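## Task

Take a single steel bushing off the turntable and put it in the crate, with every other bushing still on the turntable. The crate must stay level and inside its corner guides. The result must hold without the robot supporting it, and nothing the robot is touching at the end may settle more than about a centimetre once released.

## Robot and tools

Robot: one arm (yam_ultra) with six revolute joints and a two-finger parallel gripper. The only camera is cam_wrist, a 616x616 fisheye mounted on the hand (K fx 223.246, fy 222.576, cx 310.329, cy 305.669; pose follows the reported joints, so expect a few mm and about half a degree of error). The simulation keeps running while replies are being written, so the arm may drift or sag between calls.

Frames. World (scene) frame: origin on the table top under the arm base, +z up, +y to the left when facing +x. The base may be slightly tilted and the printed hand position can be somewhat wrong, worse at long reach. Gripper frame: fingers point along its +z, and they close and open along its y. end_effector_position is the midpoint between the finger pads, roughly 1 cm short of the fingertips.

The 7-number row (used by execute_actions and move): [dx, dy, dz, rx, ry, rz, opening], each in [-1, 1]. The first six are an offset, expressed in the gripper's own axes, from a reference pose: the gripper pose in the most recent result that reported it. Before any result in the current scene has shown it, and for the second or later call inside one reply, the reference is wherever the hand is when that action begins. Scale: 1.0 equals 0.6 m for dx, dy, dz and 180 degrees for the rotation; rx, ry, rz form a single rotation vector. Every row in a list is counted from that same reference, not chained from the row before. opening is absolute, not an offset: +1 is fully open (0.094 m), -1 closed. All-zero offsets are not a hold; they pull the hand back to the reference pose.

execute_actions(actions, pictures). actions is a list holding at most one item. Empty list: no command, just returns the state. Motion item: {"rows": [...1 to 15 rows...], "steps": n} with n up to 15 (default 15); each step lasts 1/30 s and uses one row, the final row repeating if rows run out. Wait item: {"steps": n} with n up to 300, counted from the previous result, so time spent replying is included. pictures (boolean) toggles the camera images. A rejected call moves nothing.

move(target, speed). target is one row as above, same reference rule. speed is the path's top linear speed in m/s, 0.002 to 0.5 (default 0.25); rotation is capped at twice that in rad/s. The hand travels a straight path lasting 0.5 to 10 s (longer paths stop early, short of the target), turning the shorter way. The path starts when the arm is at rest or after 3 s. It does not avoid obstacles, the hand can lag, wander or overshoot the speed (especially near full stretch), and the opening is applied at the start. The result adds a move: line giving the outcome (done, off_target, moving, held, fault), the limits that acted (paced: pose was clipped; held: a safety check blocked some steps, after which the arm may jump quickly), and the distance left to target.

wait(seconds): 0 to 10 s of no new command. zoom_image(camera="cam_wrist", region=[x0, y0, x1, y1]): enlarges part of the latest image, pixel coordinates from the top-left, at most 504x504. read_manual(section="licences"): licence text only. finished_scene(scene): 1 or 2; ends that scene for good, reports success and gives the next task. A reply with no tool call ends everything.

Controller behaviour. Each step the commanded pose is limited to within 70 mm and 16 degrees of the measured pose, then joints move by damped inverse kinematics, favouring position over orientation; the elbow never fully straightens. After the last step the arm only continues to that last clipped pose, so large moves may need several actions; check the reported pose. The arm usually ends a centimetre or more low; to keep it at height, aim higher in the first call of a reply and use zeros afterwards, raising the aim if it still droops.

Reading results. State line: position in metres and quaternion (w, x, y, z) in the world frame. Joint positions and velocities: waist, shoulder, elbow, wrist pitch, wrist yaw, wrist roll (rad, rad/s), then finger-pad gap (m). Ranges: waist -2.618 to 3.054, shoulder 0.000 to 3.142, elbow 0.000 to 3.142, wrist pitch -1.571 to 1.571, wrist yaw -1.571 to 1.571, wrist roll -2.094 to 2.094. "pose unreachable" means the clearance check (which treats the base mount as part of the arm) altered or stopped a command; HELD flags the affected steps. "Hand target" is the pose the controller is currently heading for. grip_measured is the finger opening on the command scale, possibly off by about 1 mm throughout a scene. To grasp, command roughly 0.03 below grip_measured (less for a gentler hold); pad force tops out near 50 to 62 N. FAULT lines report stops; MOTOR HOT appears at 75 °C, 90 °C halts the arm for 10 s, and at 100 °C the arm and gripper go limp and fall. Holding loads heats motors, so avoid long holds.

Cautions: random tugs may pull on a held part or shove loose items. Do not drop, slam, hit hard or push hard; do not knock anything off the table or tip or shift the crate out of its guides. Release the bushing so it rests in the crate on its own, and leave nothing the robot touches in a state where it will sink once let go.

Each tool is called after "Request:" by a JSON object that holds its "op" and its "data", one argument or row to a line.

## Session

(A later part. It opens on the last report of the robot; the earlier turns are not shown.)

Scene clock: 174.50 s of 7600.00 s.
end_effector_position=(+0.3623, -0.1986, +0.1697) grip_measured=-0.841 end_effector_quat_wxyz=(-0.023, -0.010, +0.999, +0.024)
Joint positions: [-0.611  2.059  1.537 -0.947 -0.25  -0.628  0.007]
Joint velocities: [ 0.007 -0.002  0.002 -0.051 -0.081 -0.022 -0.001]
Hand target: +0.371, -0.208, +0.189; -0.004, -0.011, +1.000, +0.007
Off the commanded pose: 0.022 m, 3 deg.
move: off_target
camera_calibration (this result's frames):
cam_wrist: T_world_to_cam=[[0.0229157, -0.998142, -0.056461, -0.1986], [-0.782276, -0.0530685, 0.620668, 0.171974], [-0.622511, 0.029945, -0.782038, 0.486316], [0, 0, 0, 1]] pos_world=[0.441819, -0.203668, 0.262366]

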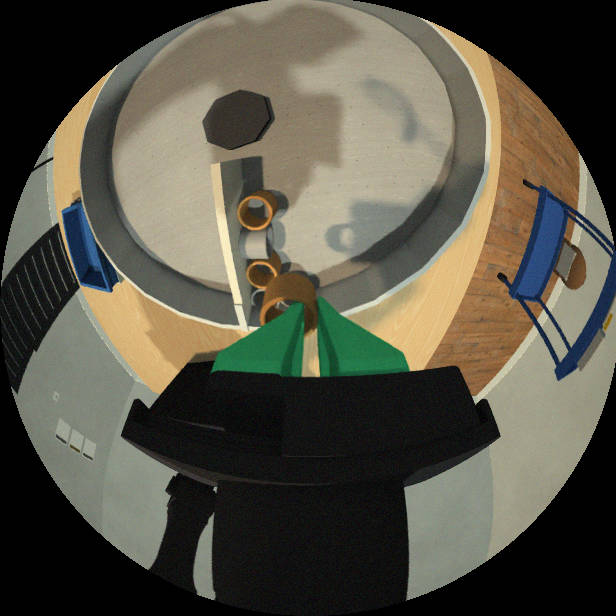

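Request:
{"op": "move", "data": {
  "target": [-0.04,0.26,-0.02,0.02,-0.02,0,-1]
}}

Request:
{"op": "move", "data": {
  "target": [-0.02,0,0.15,0,0,0,-1],
  "speed": 0.1
}}

Scene clock: 181.27 s of 7600.00 s.
end_effector_position=(+0.3821, -0.0371, +0.1786) grip_measured=-0.874 end_effector_quat_wxyz=(-0.014, -0.013, +1.000, +0.005)
Joint positions: [-0.177  1.799  1.295 -0.844 -0.15  -0.189  0.006]
Joint velocities: [-0.012 -0.002 -0.017 -0.022  0.037  0.007  0.   ]
Hand target: +0.387, -0.040, +0.188; +0.007, -0.010, +1.000, -0.004
Off the commanded pose: 0.011 m, 3 deg.
move: off_target
camera_calibration (this result's frames):
cam_wrist: T_world_to_cam=[[0.0296516, -0.999387, -0.0186324, -0.0467341], [-0.793822, -0.0348722, 0.607149, 0.198], [-0.607426, -0.00321211, -0.79437, 0.495933], [0, 0, 0, 1]] pos_world=[0.459805, -0.0382077, 0.272867]

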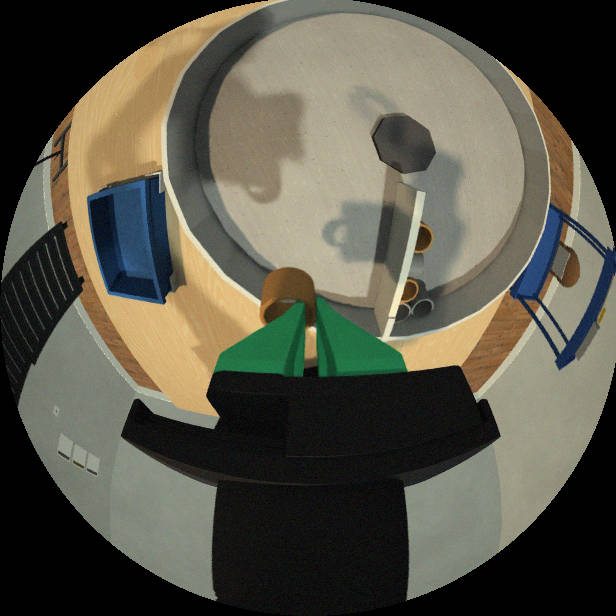

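Scene clock: 182.70 s of 7600.00 s.
end_effector_position=(+0.3876, -0.0375, +0.0859) grip_measured=-0.874 end_effector_quat_wxyz=(-0.022, -0.012, +1.000, +0.010)
Joint positions: [-0.142  2.043  1.26  -0.579 -0.149 -0.154  0.006]
Joint velocities: [ 0.007  0.007 -0.007 -0.051  0.007  0.022 -0.001]
Hand target: +0.390, -0.037, +0.087; -0.014, -0.013, +1.000, +0.005
Off the commanded pose: 0.005 m, 1 deg.
move: done
camera_calibration (this result's frames):
cam_wrist: T_world_to_cam=[[0.0262552, -0.999262, -0.0280416, -0.0468562], [-0.782923, -0.0379964, 0.620957, 0.253181], [-0.621564, 0.00565103, -0.783343, 0.430496], [0, 0, 0, 1]] pos_world=[0.467032, -0.0396344, 0.178697]

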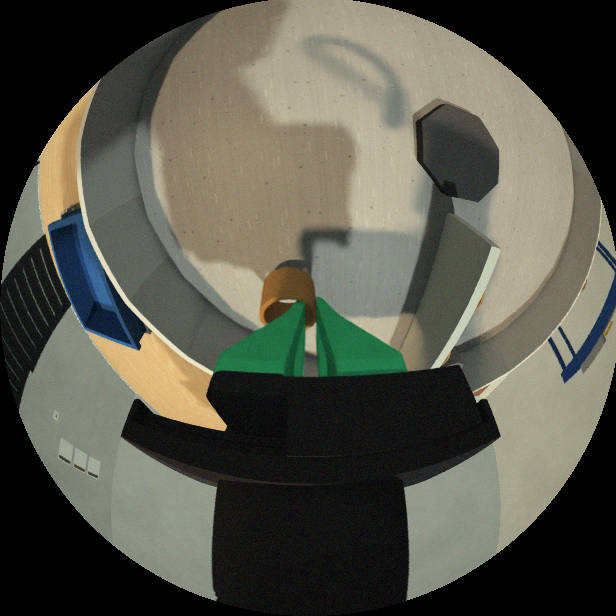

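Request:
{"op": "move", "data": {
  "target": [0,0,0.012,0,0,0,-1],
  "speed": 0.05
}}

Request:
{"op": "move", "data": {
  "target": [0,0,-0.005,0,0,0,-0.6]
}}

Request:
{"op": "move", "data": {
  "target": [0,0,-0.15,0,0,0,-0.6]
}}

Request:
{"op": "move", "data": {
  "target": [0.03,-0.26,0.03,-0.128,0.11,0.485,-0.25],
  "speed": 0.4
}}

Scene clock: 188.27 s of 7600.00 s.
end_effector_position=(+0.3842, -0.0378, +0.0800) grip_measured=-0.874 end_effector_quat_wxyz=(-0.030, -0.011, +0.999, +0.011)
Joint positions: [-0.142  2.061  1.26  -0.575 -0.149 -0.154  0.006]
Joint velocities: [ 0.007  0.002 -0.002 -0.022 -0.066  0.037  0.   ]
Hand target: +0.387, -0.037, +0.079; -0.023, -0.012, +1.000, +0.010
Off the commanded pose: 0.003 m, 1 deg.
move: done
camera_calibration (this result's frames):
cam_wrist: T_world_to_cam=[[0.0238513, -0.999249, -0.0305526, -0.0461309], [-0.774102, -0.0377988, 0.631931, 0.249915], [-0.632611, 0.00857843, -0.774422, 0.427384], [0, 0, 0, 1]] pos_world=[0.464928, -0.040316, 0.171637]

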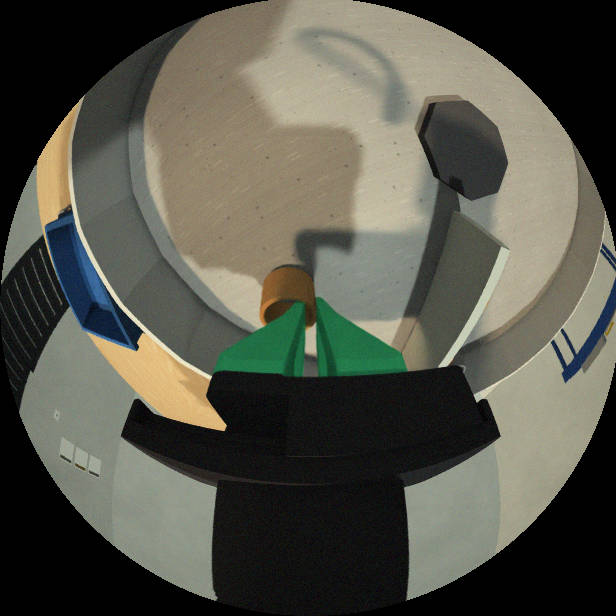

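Scene clock: 188.97 s of 7600.00 s.
end_effector_position=(+0.3840, -0.0377, +0.0800) grip_measured=-0.603 end_effector_quat_wxyz=(-0.030, -0.011, +0.999, +0.011)
Joint positions: [-0.142  2.061  1.26  -0.576 -0.15  -0.154  0.019]
Joint velocities: [-0.007  0.002 -0.002  0.051 -0.051  0.007 -0.   ]
Hand target: +0.384, -0.038, +0.083; -0.029, -0.011, +0.999, +0.011
Off the commanded pose: 0.003 m, 0 deg.
move: done
camera_calibration (this result's frames):
cam_wrist: T_world_to_cam=[[0.0237026, -0.999237, -0.0310399, -0.0459376], [-0.773665, -0.0379982, 0.632455, 0.249556], [-0.633152, 0.00902362, -0.773975, 0.42747], [0, 0, 0, 1]] pos_world=[0.464815, -0.0402772, 0.171592]

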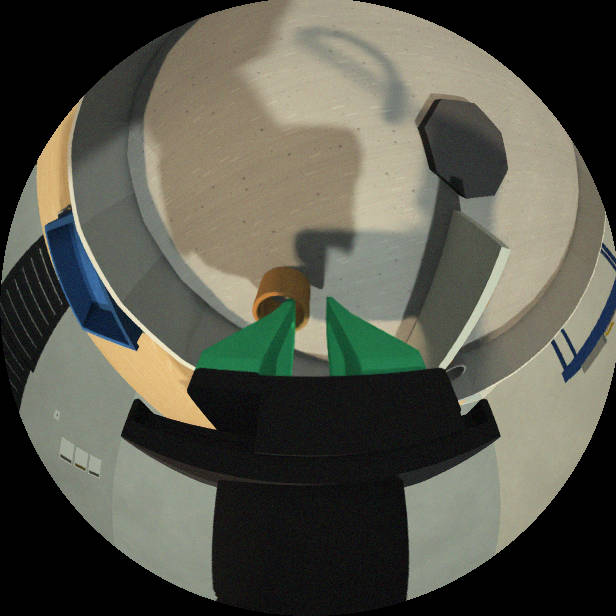

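Scene clock: 190.07 s of 7600.00 s.
end_effector_position=(+0.3811, -0.0353, +0.1591) grip_measured=-0.603 end_effector_quat_wxyz=(-0.047, -0.011, +0.999, +0.012)
Joint positions: [-0.165  1.888  1.346 -0.871 -0.15  -0.184  0.019]
Joint velocities: [-0.012 -0.007  0.012  0.007  0.022  0.007 -0.   ]
Hand target: +0.391, -0.039, +0.170; -0.030, -0.011, +0.999, +0.011
Off the commanded pose: 0.014 m, 2 deg.
move: off_target
camera_calibration (this result's frames):
cam_wrist: T_world_to_cam=[[0.0248539, -0.999149, -0.0329029, -0.0411433], [-0.752022, -0.0403718, 0.6579, 0.184934], [-0.658669, 0.00839233, -0.752386, 0.493111], [0, 0, 0, 1]] pos_world=[0.464894, -0.0377805, 0.247987]

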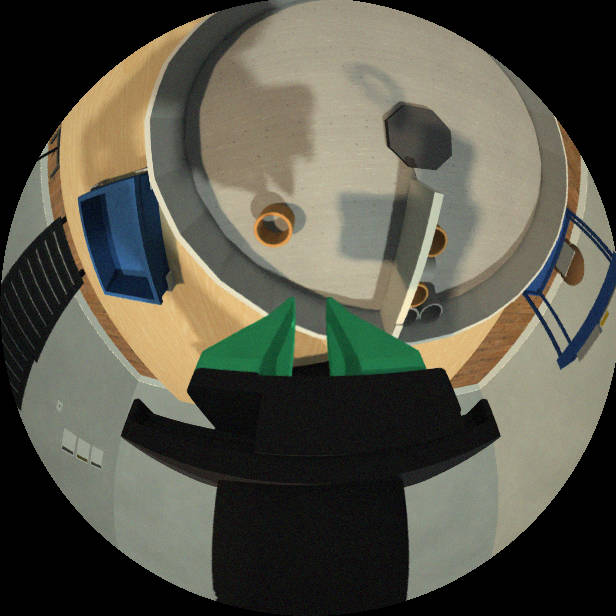

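Scene clock: 192.70 s of 7600.00 s.
end_effector_position=(+0.3533, -0.1883, +0.1297) grip_measured=-0.253 end_effector_quat_wxyz=(-0.201, +0.676, +0.693, +0.149)
Joint positions: [-0.704  2.439  1.888 -1.315 -0.557  0.682  0.035]
Joint velocities: [ 0.002  0.002 -0.002 -0.022 -0.11   0.022 -0.   ]
Hand target: +0.360, -0.195, +0.140; -0.190, +0.681, +0.690, +0.153
Off the commanded pose: 0.015 m, 1 deg.
move: off_target
camera_calibration (this result's frames):
cam_wrist: T_world_to_cam=[[-0.99755, -0.0411264, 0.0565919, 0.335662], [0.0333964, 0.430865, 0.901798, -0.0431917], [-0.0614711, 0.901479, -0.428436, 0.36909], [0, 0, 0, 1]] pos_world=[0.35897, -0.300312, 0.178086]

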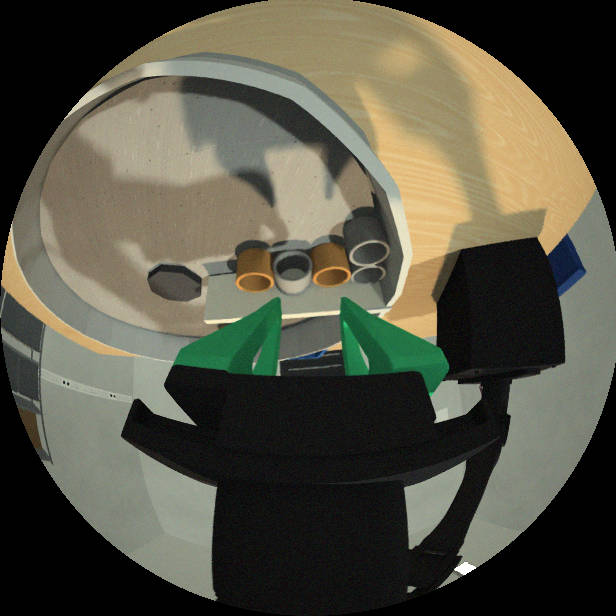

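Request:
{"op": "move", "data": {
  "target": [-0.013,0.024,0.067,-0.02,0.02,0.02,-0.25],
  "speed": 0.15
}}

Request:
{"op": "zoom_image", "data": {
  "camera": "cam_wrist",
  "region": [210,200,410,380]
}}

Scene clock: 198.93 s of 7600.00 s.
end_effector_position=(+0.3605, -0.1750, +0.0865) grip_measured=-0.253 end_effector_quat_wxyz=(-0.214, +0.697, +0.661, +0.180)
Joint positions: [-0.673  2.533  1.867 -1.205 -0.644  0.767  0.035]
Joint velocities: [ 0.007  0.002 -0.022  0.007  0.007 -0.022  0.   ]
Hand target: +0.364, -0.175, +0.090; -0.206, +0.698, +0.660, +0.185
Off the commanded pose: 0.005 m, 1 deg.
move: done
camera_calibration (this result's frames):
cam_wrist: T_world_to_cam=[[-0.99806, 0.0364937, 0.0504383, 0.360152], [0.0603871, 0.370464, 0.926882, -0.0326284], [0.0151398, 0.92813, -0.371949, 0.311226], [0, 0, 0, 1]] pos_world=[0.356712, -0.289913, 0.127837]

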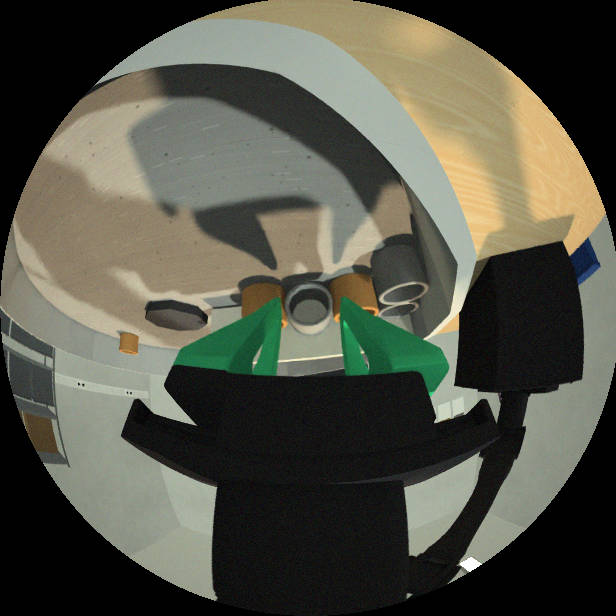

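Region (210, 200, 410, 380) of cam_wrist's 616x616 image, scaled by 2.520, with more detail than that image has; it fills the top 454 rows of this view, and the rest is white.

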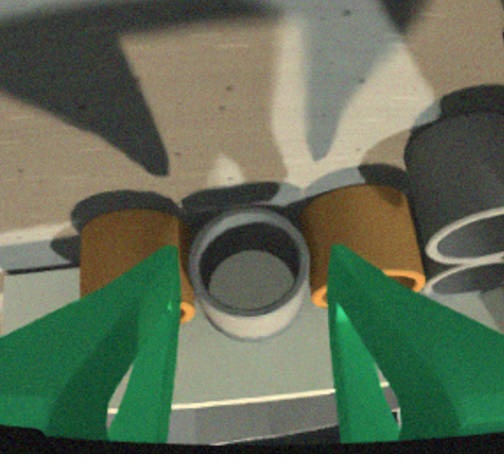

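Request:
{"op": "move", "data": {
  "target": [0.0,0.006,0.045,0,0,0,-0.25],
  "speed": 0.04
}}

Request:
{"op": "zoom_image", "data": {
  "camera": "cam_wrist",
  "region": [210,200,410,380]
}}

Scene clock: 203.57 s of 7600.00 s.
end_effector_position=(+0.3628, -0.1746, +0.0811) grip_measured=-0.253 end_effector_quat_wxyz=(-0.208, +0.708, +0.655, +0.165)
Joint positions: [-0.658  2.525  1.85  -1.163 -0.623  0.826  0.035]
Joint velocities: [-0.002  0.002 -0.017  0.007 -0.066  0.022 -0.001]
Hand target: +0.362, -0.160, +0.064; -0.215, +0.696, +0.661, +0.180
Off the commanded pose: 0.022 m, 2 deg.
move: off_target
camera_calibration (this result's frames):
cam_wrist: T_world_to_cam=[[-0.995944, 0.0575079, 0.0691971, 0.364087], [0.0864213, 0.397435, 0.913552, -0.0316546], [0.0250351, 0.915826, -0.400793, 0.305374], [0, 0, 0, 1]] pos_world=[0.357701, -0.288027, 0.126116]

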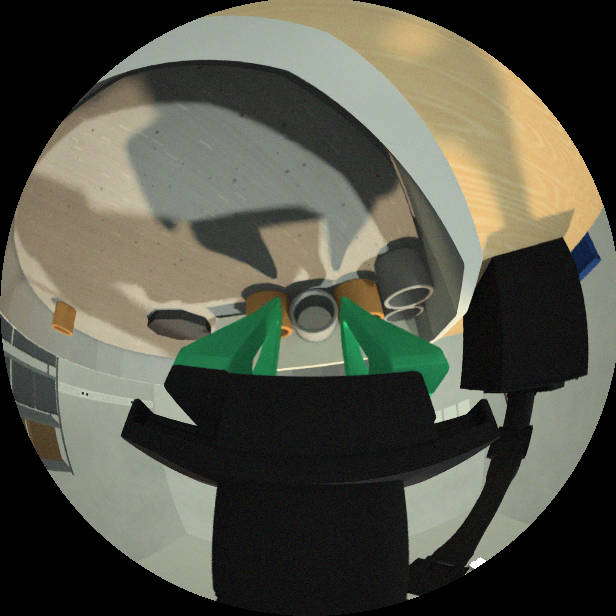

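Region (210, 200, 410, 380) of cam_wrist's 616x616 image, scaled by 2.520, with more detail than that image has; it fills the top 454 rows of this view, and the rest is white.

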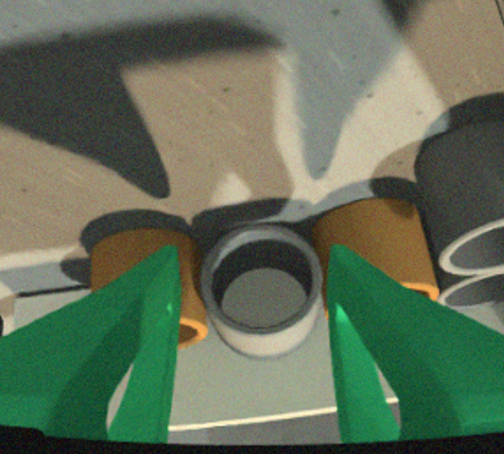

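Request:
{"op": "move", "data": {
  "target": [0,-0.062,-0.065,0.1,-0.13,-0.02,-0.62],
  "speed": 0.15
}}

Scene clock: 210.20 s of 7600.00 s.
end_effector_position=(+0.3298, -0.1915, +0.1050) grip_measured=-0.617 end_effector_quat_wxyz=(-0.183, +0.662, +0.723, -0.068)
Joint positions: [-0.56   2.375  1.764 -1.173 -0.154  0.868  0.018]
Joint velocities: [-0.007 -0.007 -0.007  0.051 -0.007 -0.081  0.   ]
Hand target: +0.329, -0.192, +0.117; -0.177, +0.664, +0.722, -0.078
Off the commanded pose: 0.013 m, 2 deg.
move: off_target
camera_calibration (this result's frames):
cam_wrist: T_world_to_cam=[[-0.9361, -0.116023, 0.332047, 0.249996], [0.155131, 0.711066, 0.685799, 0.0174575], [-0.315676, 0.693487, -0.64763, 0.426958], [0, 0, 0, 1]] pos_world=[0.366093, -0.279498, 0.181528]

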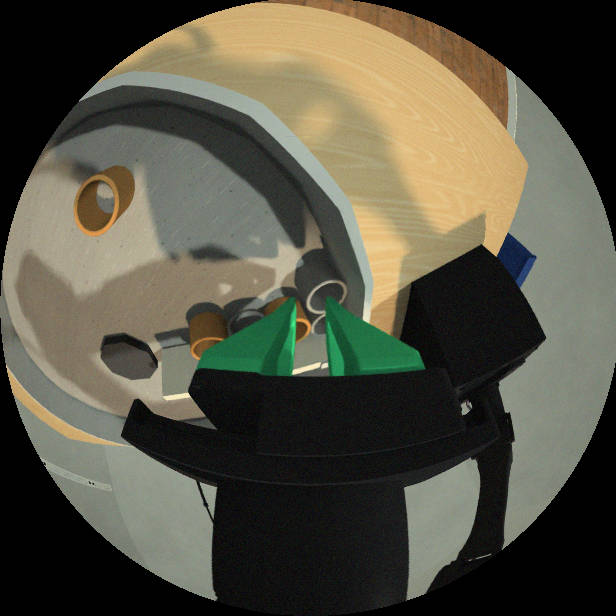

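Request:
{"op": "move", "data": {
  "target": [0.022,0.004,0.036,0,0,0.06,-0.66],
  "speed": 0.06
}}

Request:
{"op": "zoom_image", "data": {
  "camera": "cam_wrist",
  "region": [210,200,410,380]
}}

Scene clock: 215.67 s of 7600.00 s.
end_effector_position=(+0.3176, -0.1764, +0.0916) grip_measured=-0.658 end_effector_quat_wxyz=(-0.193, +0.727, +0.653, -0.089)
Joint positions: [-0.537  2.375  1.693 -1.134 -0.159  1.079  0.016]
Joint velocities: [ 0.002 -0.002 -0.002 -0.022 -0.037 -0.007  0.   ]
Hand target: +0.324, -0.175, +0.087; -0.177, +0.727, +0.658, -0.084
Off the commanded pose: 0.008 m, 2 deg.
move: done
camera_calibration (this result's frames):
cam_wrist: T_world_to_cam=[[-0.918598, 0.0713471, 0.388699, 0.267076], [0.323302, 0.701316, 0.63532, -0.0326847], [-0.227272, 0.709271, -0.667295, 0.380524], [0, 0, 0, 1]] pos_world=[0.342385, -0.266027, 0.170875]

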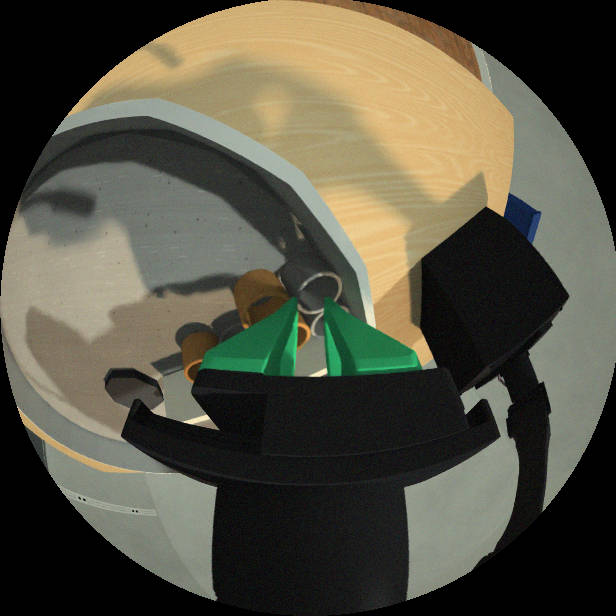

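Region (210, 200, 410, 380) of cam_wrist's 616x616 image, scaled by 2.520, with more detail than that image has; it fills the top 454 rows of this view, and the rest is white.

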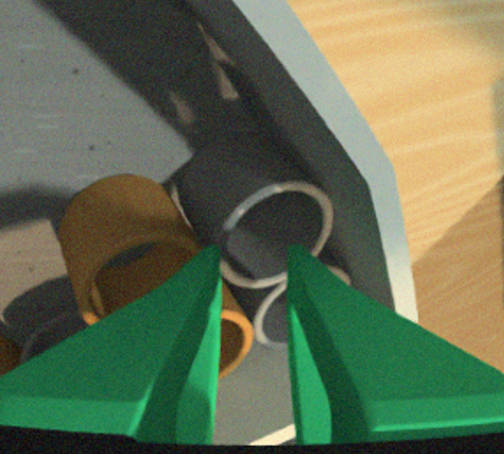

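Request:
{"op": "move", "data": {
  "target": [-0.005,0.068,-0.04,-0.11,-0.03,-0.03,-0.55],
  "speed": 0.12
}}

Scene clock: 221.57 s of 7600.00 s.
end_effector_position=(+0.3603, -0.1835, +0.0914) grip_measured=-0.553 end_effector_quat_wxyz=(-0.055, +0.714, +0.698, -0.005)
Joint positions: [-0.537  2.216  1.474 -0.757 -0.243  1.05   0.021]
Joint velocities: [-0.007  0.002  0.017  0.007 -0.125 -0.007  0.001]
Hand target: +0.364, -0.187, +0.098; -0.038, +0.712, +0.701, -0.002
Off the commanded pose: 0.007 m, 2 deg.
move: done
camera_calibration (this result's frames):
cam_wrist: T_world_to_cam=[[-0.996788, 0.0155717, 0.0785601, 0.353122], [0.0623449, 0.766596, 0.639096, 0.0642123], [-0.0502721, 0.641941, -0.765105, 0.327932], [0, 0, 0, 1]] pos_world=[0.36447, -0.265236, 0.182123]

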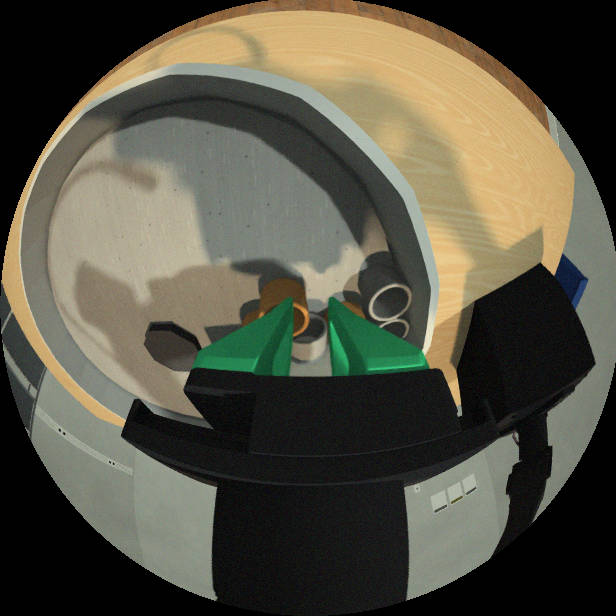

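Request:
{"op": "move", "data": {
  "target": [0,0,-0.04,0.05,0,0,-0.62],
  "speed": 0.12
}}

Request:
{"op": "move", "data": {
  "target": [0.005,-0.05,0.012,0.04,0,0.05,-0.62],
  "speed": 0.1
}}

Request:
{"op": "zoom_image", "data": {
  "camera": "cam_wrist",
  "region": [210,200,410,380]
}}

Scene clock: 228.07 s of 7600.00 s.
end_effector_position=(+0.3548, -0.1799, +0.1071) grip_measured=-0.617 end_effector_quat_wxyz=(-0.123, +0.711, +0.691, -0.053)
Joint positions: [-0.52   2.293  1.677 -1.037 -0.186  1.045  0.018]
Joint velocities: [ 0.007  0.012  0.022 -0.051  0.051 -0.037  0.   ]
Hand target: +0.362, -0.185, +0.115; -0.111, +0.708, +0.695, -0.059
Off the commanded pose: 0.012 m, 2 deg.
move: off_target
camera_calibration (this result's frames):
cam_wrist: T_world_to_cam=[[-0.970836, 0.0132136, 0.23938, 0.319504], [0.168849, 0.746519, 0.643583, 0.00996728], [-0.170198, 0.665233, -0.726979, 0.379985], [0, 0, 0, 1]] pos_world=[0.373176, -0.264441, 0.193343]

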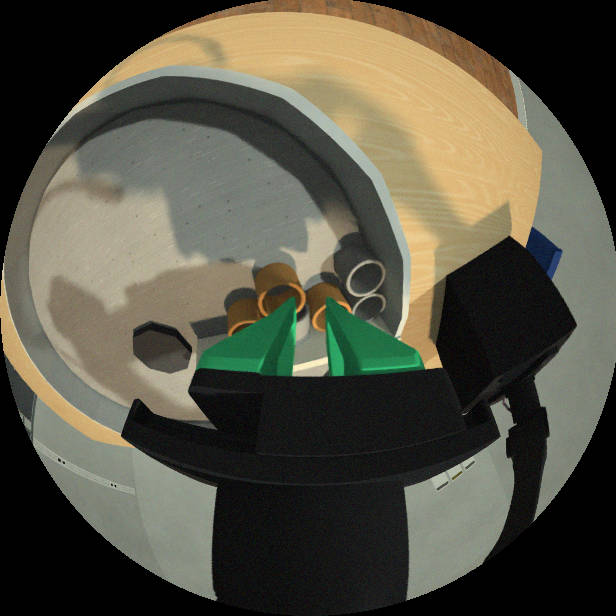

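Scene clock: 229.43 s of 7600.00 s.
end_effector_position=(+0.3351, -0.1761, +0.1066) grip_measured=-0.617 end_effector_quat_wxyz=(-0.152, +0.751, +0.636, -0.089)
Joint positions: [-0.52   2.309  1.677 -1.102 -0.153  1.171  0.018]
Joint velocities: [ 0.017 -0.007 -0.012  0.022 -0.022 -0.051 -0.   ]
Hand target: +0.324, -0.175, +0.108; -0.163, +0.754, +0.628, -0.105
Off the commanded pose: 0.011 m, 2 deg.
move: off_target
camera_calibration (this result's frames):
cam_wrist: T_world_to_cam=[[-0.931957, 0.14181, 0.333687, 0.300025], [0.326122, 0.730033, 0.60058, -0.0402536], [-0.158434, 0.668537, -0.726607, 0.370351], [0, 0, 0, 1]] pos_world=[0.351414, -0.260753, 0.193161]

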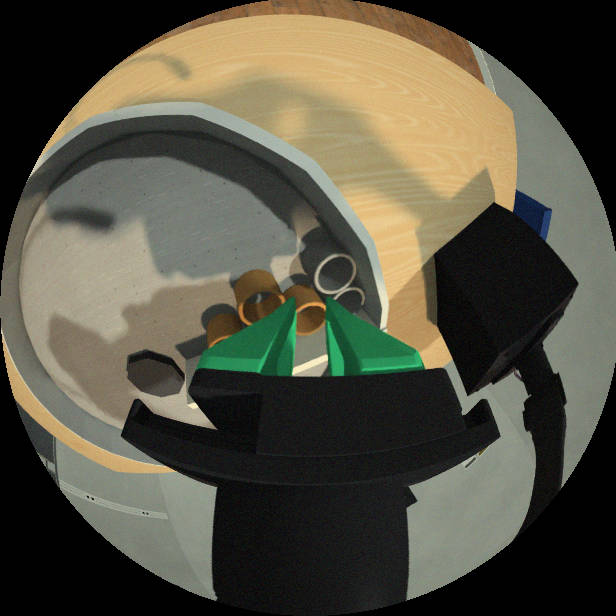

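Region (210, 200, 410, 380) of cam_wrist's 616x616 image, scaled by 2.520, with more detail than that image has; it fills the top 454 rows of this view, and the rest is white.

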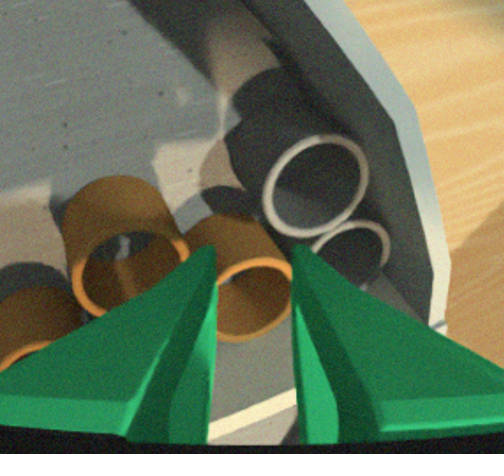

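Request:
{"op": "move", "data": {
  "target": [-0.015,-0.014,0.043,0.02,0,0,-0.66],
  "speed": 0.06
}}

Request:
{"op": "zoom_image", "data": {
  "camera": "cam_wrist",
  "region": [210,200,410,380]
}}

Scene clock: 233.97 s of 7600.00 s.
end_effector_position=(+0.3189, -0.1745, +0.0827) grip_measured=-0.657 end_effector_quat_wxyz=(-0.183, +0.745, +0.633, -0.100)
Joint positions: [-0.52   2.382  1.677 -1.096 -0.148  1.156  0.016]
Joint velocities: [ 0.007  0.012  0.007 -0.051  0.022  0.022 -0.   ]
Hand target: +0.317, -0.181, +0.085; -0.176, +0.746, +0.633, -0.108
Off the commanded pose: 0.007 m, 1 deg.
move: done
camera_calibration (this result's frames):
cam_wrist: T_world_to_cam=[[-0.911124, 0.129088, 0.391393, 0.279066], [0.360256, 0.710715, 0.604234, -0.0364244], [-0.20017, 0.691534, -0.694055, 0.36395], [0, 0, 0, 1]] pos_world=[0.340238, -0.261821, 0.165386]

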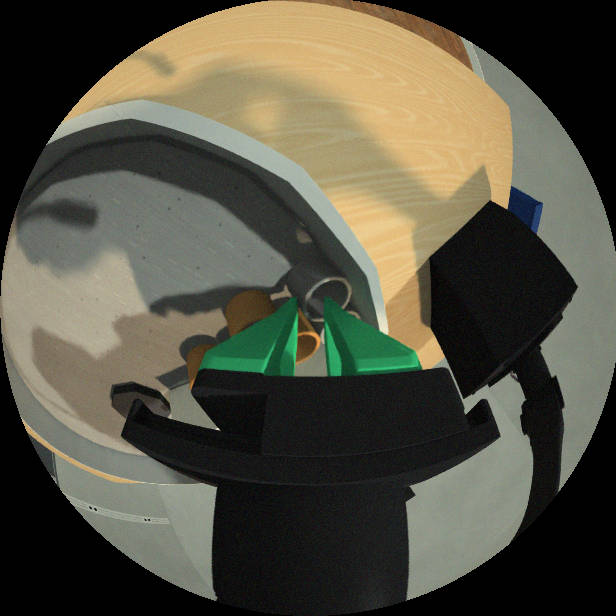

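Region (210, 200, 410, 380) of cam_wrist's 616x616 image, scaled by 2.520, with more detail than that image has; it fills the top 454 rows of this view, and the rest is white.

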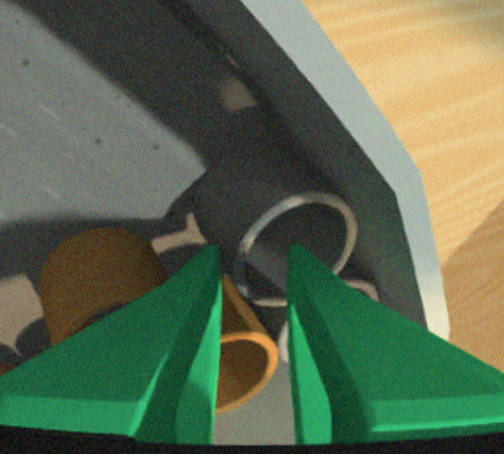

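Request:
{"op": "move", "data": {
  "target": [-0.02,0.004,0.022,0,0,0,-0.66],
  "speed": 0.04
}}

Request:
{"op": "zoom_image", "data": {
  "camera": "cam_wrist",
  "region": [210,200,410,380]
}}

Scene clock: 237.20 s of 7600.00 s.
end_effector_position=(+0.3175, -0.1770, +0.0721) grip_measured=-0.657 end_effector_quat_wxyz=(-0.183, +0.742, +0.638, -0.096)
Joint positions: [-0.524  2.408  1.677 -1.069 -0.152  1.139  0.016]
Joint velocities: [-0.007 -0.007 -0.012 -0.022 -0.081 -0.022  0.001]
Hand target: +0.313, -0.185, +0.069; -0.182, +0.746, +0.633, -0.100
Off the commanded pose: 0.009 m, 1 deg.
move: done
camera_calibration (this result's frames):
cam_wrist: T_world_to_cam=[[-0.914809, 0.115863, 0.386911, 0.281372], [0.348801, 0.709607, 0.612206, -0.0247988], [-0.203622, 0.695006, -0.689568, 0.359486], [0, 0, 0, 1]] pos_world=[0.339251, -0.264848, 0.154206]

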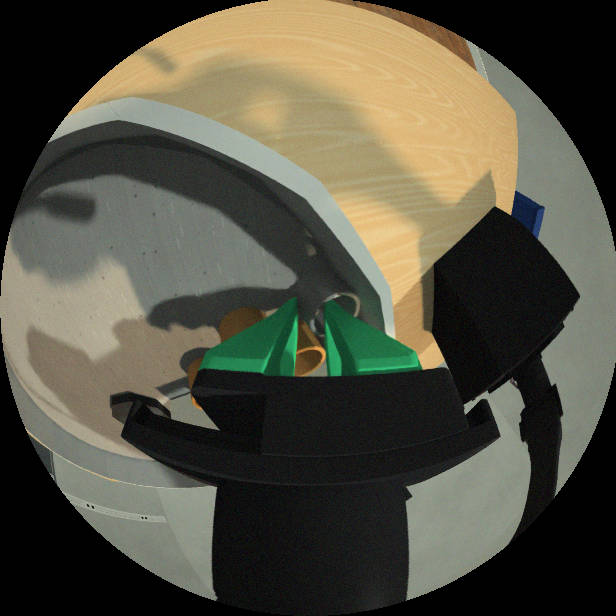

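Region (210, 200, 410, 380) of cam_wrist's 616x616 image, scaled by 2.520, with more detail than that image has; it fills the top 454 rows of this view, and the rest is white.

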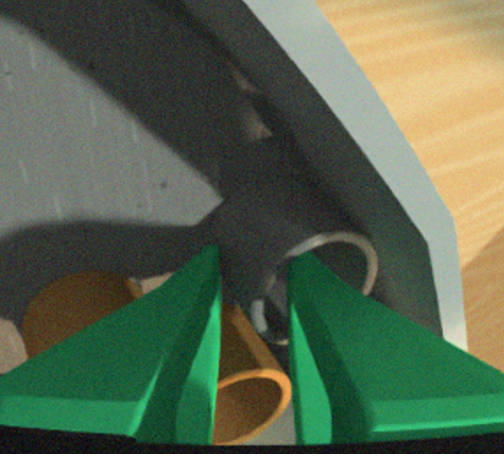

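Tip is inside. Go a bit deeper, then close.

Request:
{"op": "move", "data": {
  "target": [0.003,0,0.016,-0.02,0,0,-0.7],
  "speed": 0.04
}}

Request:
{"op": "move", "data": {
  "target": [0,0,0,0,0,0,-1]
}}

Request:
{"op": "move", "data": {
  "target": [0,0,-0.2,-0.06,-0.03,0,-1],
  "speed": 0.1
}}

Request:
{"op": "zoom_image", "data": {
  "camera": "cam_wrist",
  "region": [210,200,410,380]
}}

Scene clock: 241.93 s of 7600.00 s.
end_effector_position=(+0.3181, -0.1765, +0.0725) grip_measured=-0.695 end_effector_quat_wxyz=(-0.160, +0.741, +0.646, -0.087)
Joint positions: [-0.524  2.36   1.6   -0.989 -0.156  1.136  0.014]
Joint velocities: [-0.012 -0.002  0.022  0.007 -0.037 -0.022 -0.001]
Hand target: +0.314, -0.174, +0.064; -0.160, +0.746, +0.641, -0.077
Off the commanded pose: 0.010 m, 1 deg.
move: done
camera_calibration (this result's frames):
cam_wrist: T_world_to_cam=[[-0.933116, 0.111837, 0.341742, 0.290151], [0.311509, 0.726138, 0.612932, -0.0108951], [-0.179604, 0.678392, -0.712409, 0.350593], [0, 0, 0, 1]] pos_world=[0.337106, -0.262377, 0.157286]

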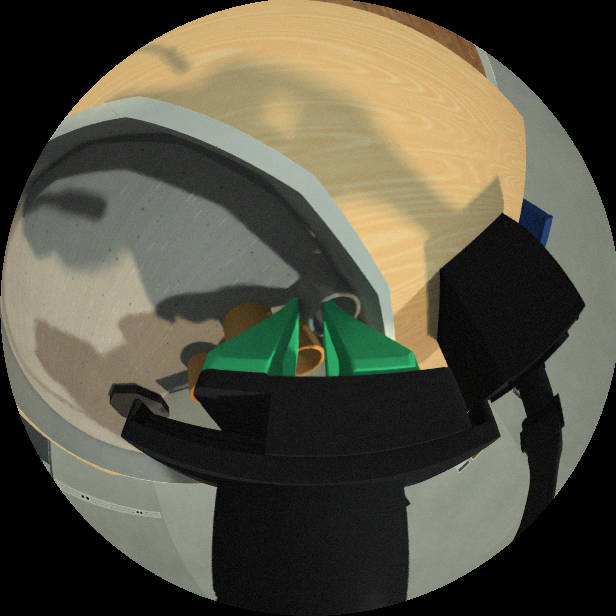

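Scene clock: 242.43 s of 7600.00 s.
end_effector_position=(+0.3258, -0.1783, +0.0758) grip_measured=-0.860 end_effector_quat_wxyz=(-0.148, +0.740, +0.651, -0.080)
Joint positions: [-0.523  2.348  1.605 -0.978 -0.161  1.133  0.007]
Joint velocities: [ 0.007 -0.002  0.017 -0.007 -0.037 -0.037 -0.   ]
Hand target: +0.318, -0.177, +0.073; -0.160, +0.742, +0.646, -0.087
Off the commanded pose: 0.009 m, 2 deg.
move: done
camera_calibration (this result's frames):
cam_wrist: T_world_to_cam=[[-0.943017, 0.106497, 0.31524, 0.300667], [0.288489, 0.733771, 0.615105, -0.00527854], [-0.165807, 0.670998, -0.722682, 0.350518], [0, 0, 0, 1]] pos_world=[0.343176, -0.263344, 0.161777]

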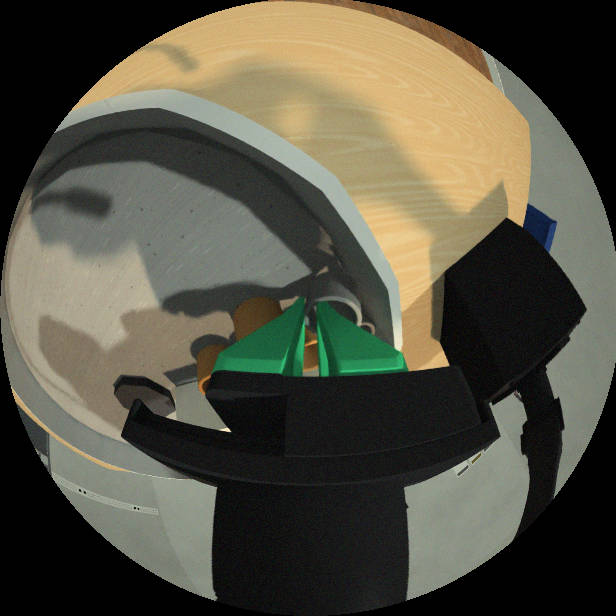

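Scene clock: 244.03 s of 7600.00 s.
end_effector_position=(+0.3550, -0.1814, +0.1675) grip_measured=-0.860 end_effector_quat_wxyz=(-0.074, +0.743, +0.662, -0.057)
Joint positions: [-0.546  2.098  1.605 -1.073 -0.161  1.127  0.007]
Joint velocities: [ 0.002 -0.007 -0.022 -0.037  0.081 -0.022  0.   ]
Hand target: +0.365, -0.192, +0.190; -0.046, +0.746, +0.662, -0.055
Off the commanded pose: 0.025 m, 3 deg.
move: off_target
camera_calibration (this result's frames):
cam_wrist: T_world_to_cam=[[-0.978016, 0.108366, 0.178164, 0.335327], [0.194097, 0.785402, 0.587767, -0.0203931], [-0.0762362, 0.609427, -0.789169, 0.391901], [0, 0, 0, 1]] pos_world=[0.361791, -0.259156, 0.261519]

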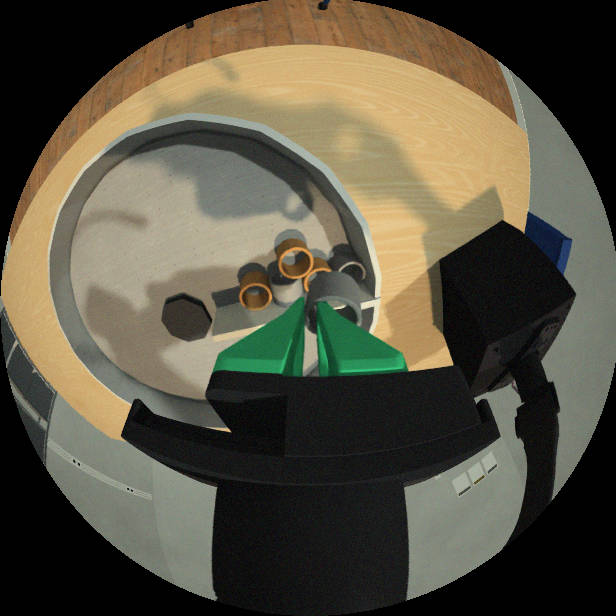

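Region (210, 200, 410, 380) of cam_wrist's 616x616 image, scaled by 2.520, with more detail than that image has; it fills the top 454 rows of this view, and the rest is white.

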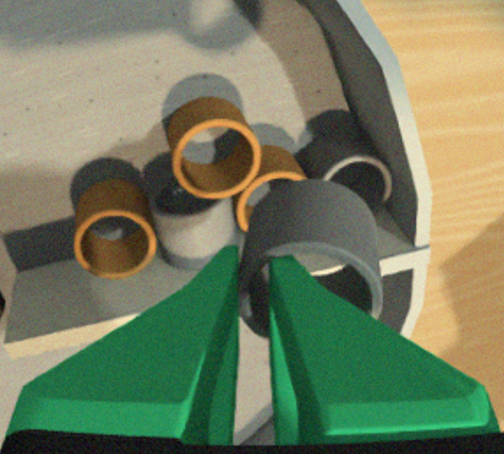

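Request:
{"op": "move", "data": {
  "target": [0.66,-0.005,-0.05,-0.05,0,-0.1,-1],
  "speed": 0.2
}}

Scene clock: 250.03 s of 7600.00 s.
end_effector_position=(+0.4000, +0.2173, +0.1905) grip_measured=-0.860 end_effector_quat_wxyz=(-0.045, +0.632, +0.774, +0.005)
Joint positions: [ 0.48   1.983  1.705 -1.031 -0.049  1.843  0.007]
Joint velocities: [-0.002 -0.012 -0.002  0.007  0.022 -0.022 -0.001]
Hand target: +0.408, +0.217, +0.202; -0.032, +0.635, +0.772, +0.010
Off the commanded pose: 0.014 m, 2 deg.
move: off_target
camera_calibration (this result's frames):
cam_wrist: T_world_to_cam=[[-0.977891, -0.205177, 0.0403911, 0.426406], [-0.131435, 0.75329, 0.644421, -0.22944], [-0.162647, 0.624865, -0.763603, 0.196823], [0, 0, 0, 1]] pos_world=[0.418835, 0.137336, 0.280928]

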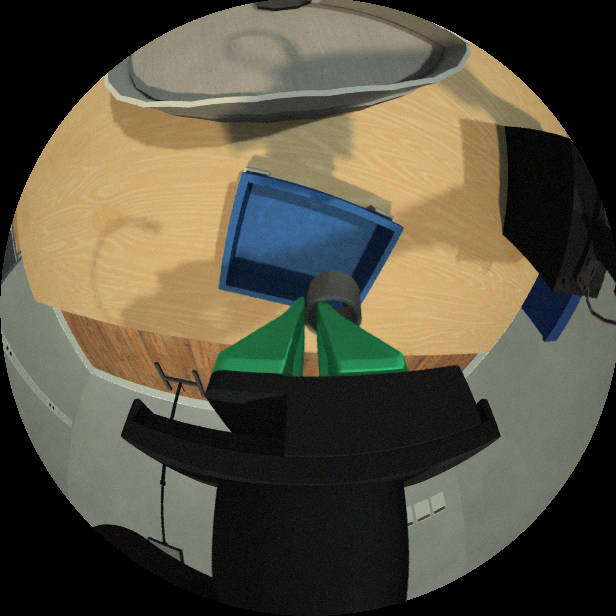

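Request:
{"op": "move", "data": {
  "target": [0.035,0.045,0.19,-0.015,0,-0.03,-1],
  "speed": 0.12
}}

Scene clock: 254.40 s of 7600.00 s.
end_effector_position=(+0.4057, +0.2423, +0.0659) grip_measured=-0.860 end_effector_quat_wxyz=(-0.043, +0.601, +0.798, +0.011)
Joint positions: [ 0.513  2.27   1.682 -0.711 -0.043  1.797  0.007]
Joint velocities: [-0.017 -0.007 -0.002  0.022 -0.037  0.037  0.   ]
Hand target: +0.414, +0.249, +0.076; -0.030, +0.595, +0.802, +0.025
Off the commanded pose: 0.017 m, 2 deg.
move: off_target
camera_calibration (this result's frames):
cam_wrist: T_world_to_cam=[[-0.959478, -0.280627, 0.025502, 0.453897], [-0.197142, 0.733181, 0.650831, -0.136113], [-0.201339, 0.61943, -0.758794, 0.103668], [0, 0, 0, 1]] pos_world=[0.429543, 0.162957, 0.155674]

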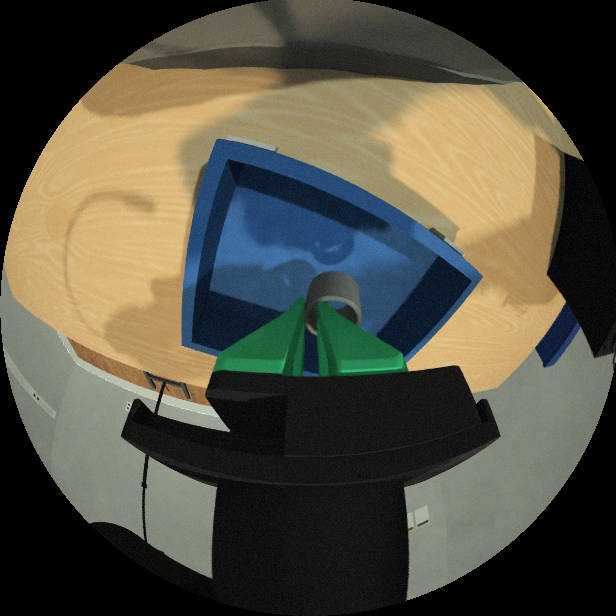

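Request:
{"op": "move", "data": {
  "target": [-0.01,0.01,0.038,0,0,0.04,-1],
  "speed": 0.04
}}

Request:
{"op": "move", "data": {
  "target": [0,0,0,0,0,0,-0.7]
}}

Request:
{"op": "move", "data": {
  "target": [0,0,-0.15,0,0,0,-0.7],
  "speed": 0.12
}}

Scene clock: 259.27 s of 7600.00 s.
end_effector_position=(+0.3964, +0.2358, +0.0346) grip_measured=-0.860 end_effector_quat_wxyz=(-0.052, +0.643, +0.764, -0.009)
Joint positions: [ 0.506  2.344  1.682 -0.676 -0.046  1.9    0.007]
Joint velocities: [-0.007 -0.007 -0.002  0.037 -0.095 -0.022 -0.   ]
Hand target: +0.411, +0.239, +0.043; -0.044, +0.650, +0.759, +0.009
Off the commanded pose: 0.018 m, 2 deg.
move: off_target
camera_calibration (this result's frames):
cam_wrist: T_world_to_cam=[[-0.981873, -0.175311, 0.0720527, 0.426427], [-0.0898251, 0.765131, 0.637579, -0.162377], [-0.166904, 0.619549, -0.767008, 0.0686688], [0, 0, 0, 1]] pos_world=[0.415573, 0.156453, 0.125472]

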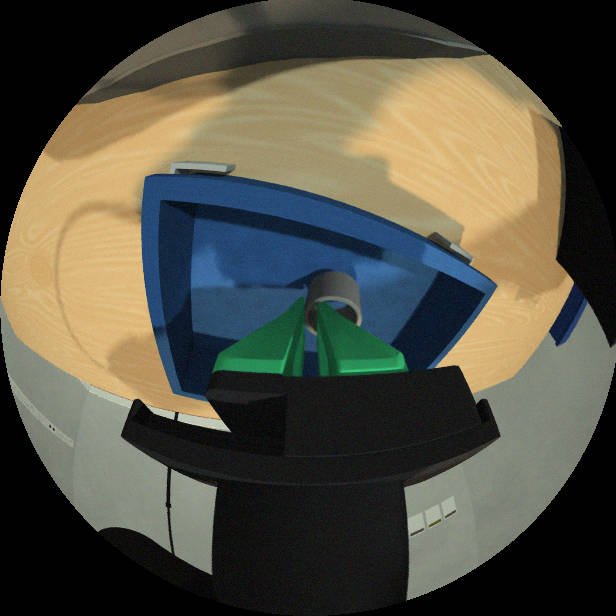

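Scene clock: 259.77 s of 7600.00 s.
end_effector_position=(+0.3963, +0.2360, +0.0346) grip_measured=-0.703 end_effector_quat_wxyz=(-0.052, +0.643, +0.764, -0.009)
Joint positions: [ 0.506  2.344  1.682 -0.676 -0.047  1.9    0.014]
Joint velocities: [ 0.002  0.002 -0.002 -0.066  0.051 -0.007  0.001]
Hand target: +0.396, +0.236, +0.035; -0.052, +0.643, +0.764, -0.009
Off the commanded pose: 0.000 m, 0 deg.
move: done
camera_calibration (this result's frames):
cam_wrist: T_world_to_cam=[[-0.981844, -0.175323, 0.0724174, 0.426341], [-0.0894265, 0.764497, 0.638394, -0.16257], [-0.167288, 0.620327, -0.766296, 0.0684998], [0, 0, 0, 1]] pos_world=[0.415521, 0.156539, 0.1254]

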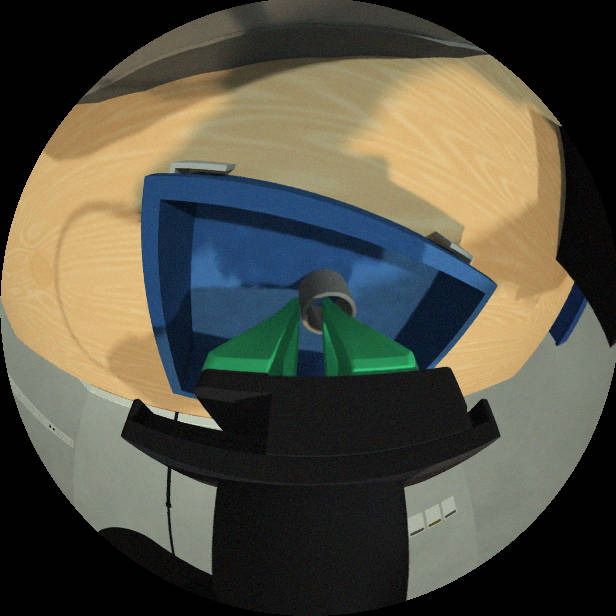

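Scene clock: 261.10 s of 7600.00 s.
end_effector_position=(+0.3924, +0.2304, +0.1048) grip_measured=-0.703 end_effector_quat_wxyz=(-0.060, +0.641, +0.764, -0.027)
Joint positions: [ 0.506  2.192  1.705 -0.891 -0.048  1.896  0.014]
Joint velocities: [ 0.007  0.002  0.017 -0.066 -0.037 -0.051 -0.002]
Hand target: +0.405, +0.232, +0.124; -0.052, +0.643, +0.764, -0.009
Off the commanded pose: 0.023 m, 2 deg.
move: off_target
camera_calibration (this result's frames):
cam_wrist: T_world_to_cam=[[-0.977765, -0.179056, 0.109151, 0.411806], [-0.0718895, 0.775173, 0.627645, -0.211743], [-0.196994, 0.605843, -0.77081, 0.140526], [0, 0, 0, 1]] pos_world=[0.415111, 0.152737, 0.196269]

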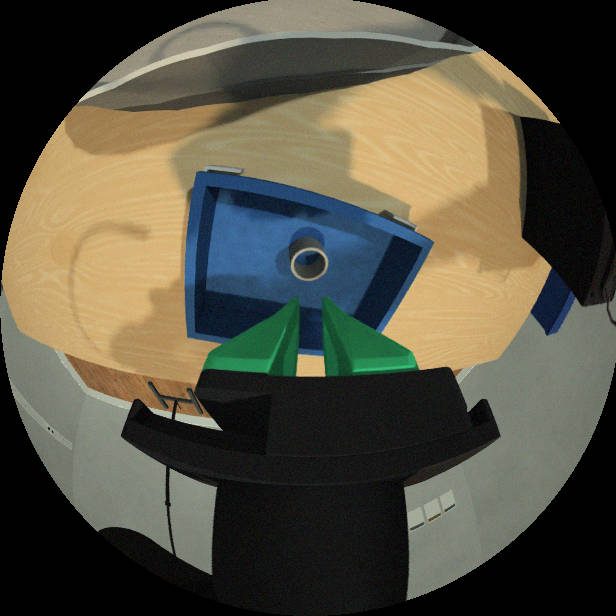

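Request:
{"op": "finished_scene", "data": {
  "scene": 1
}}

The scene is finished: the task was done.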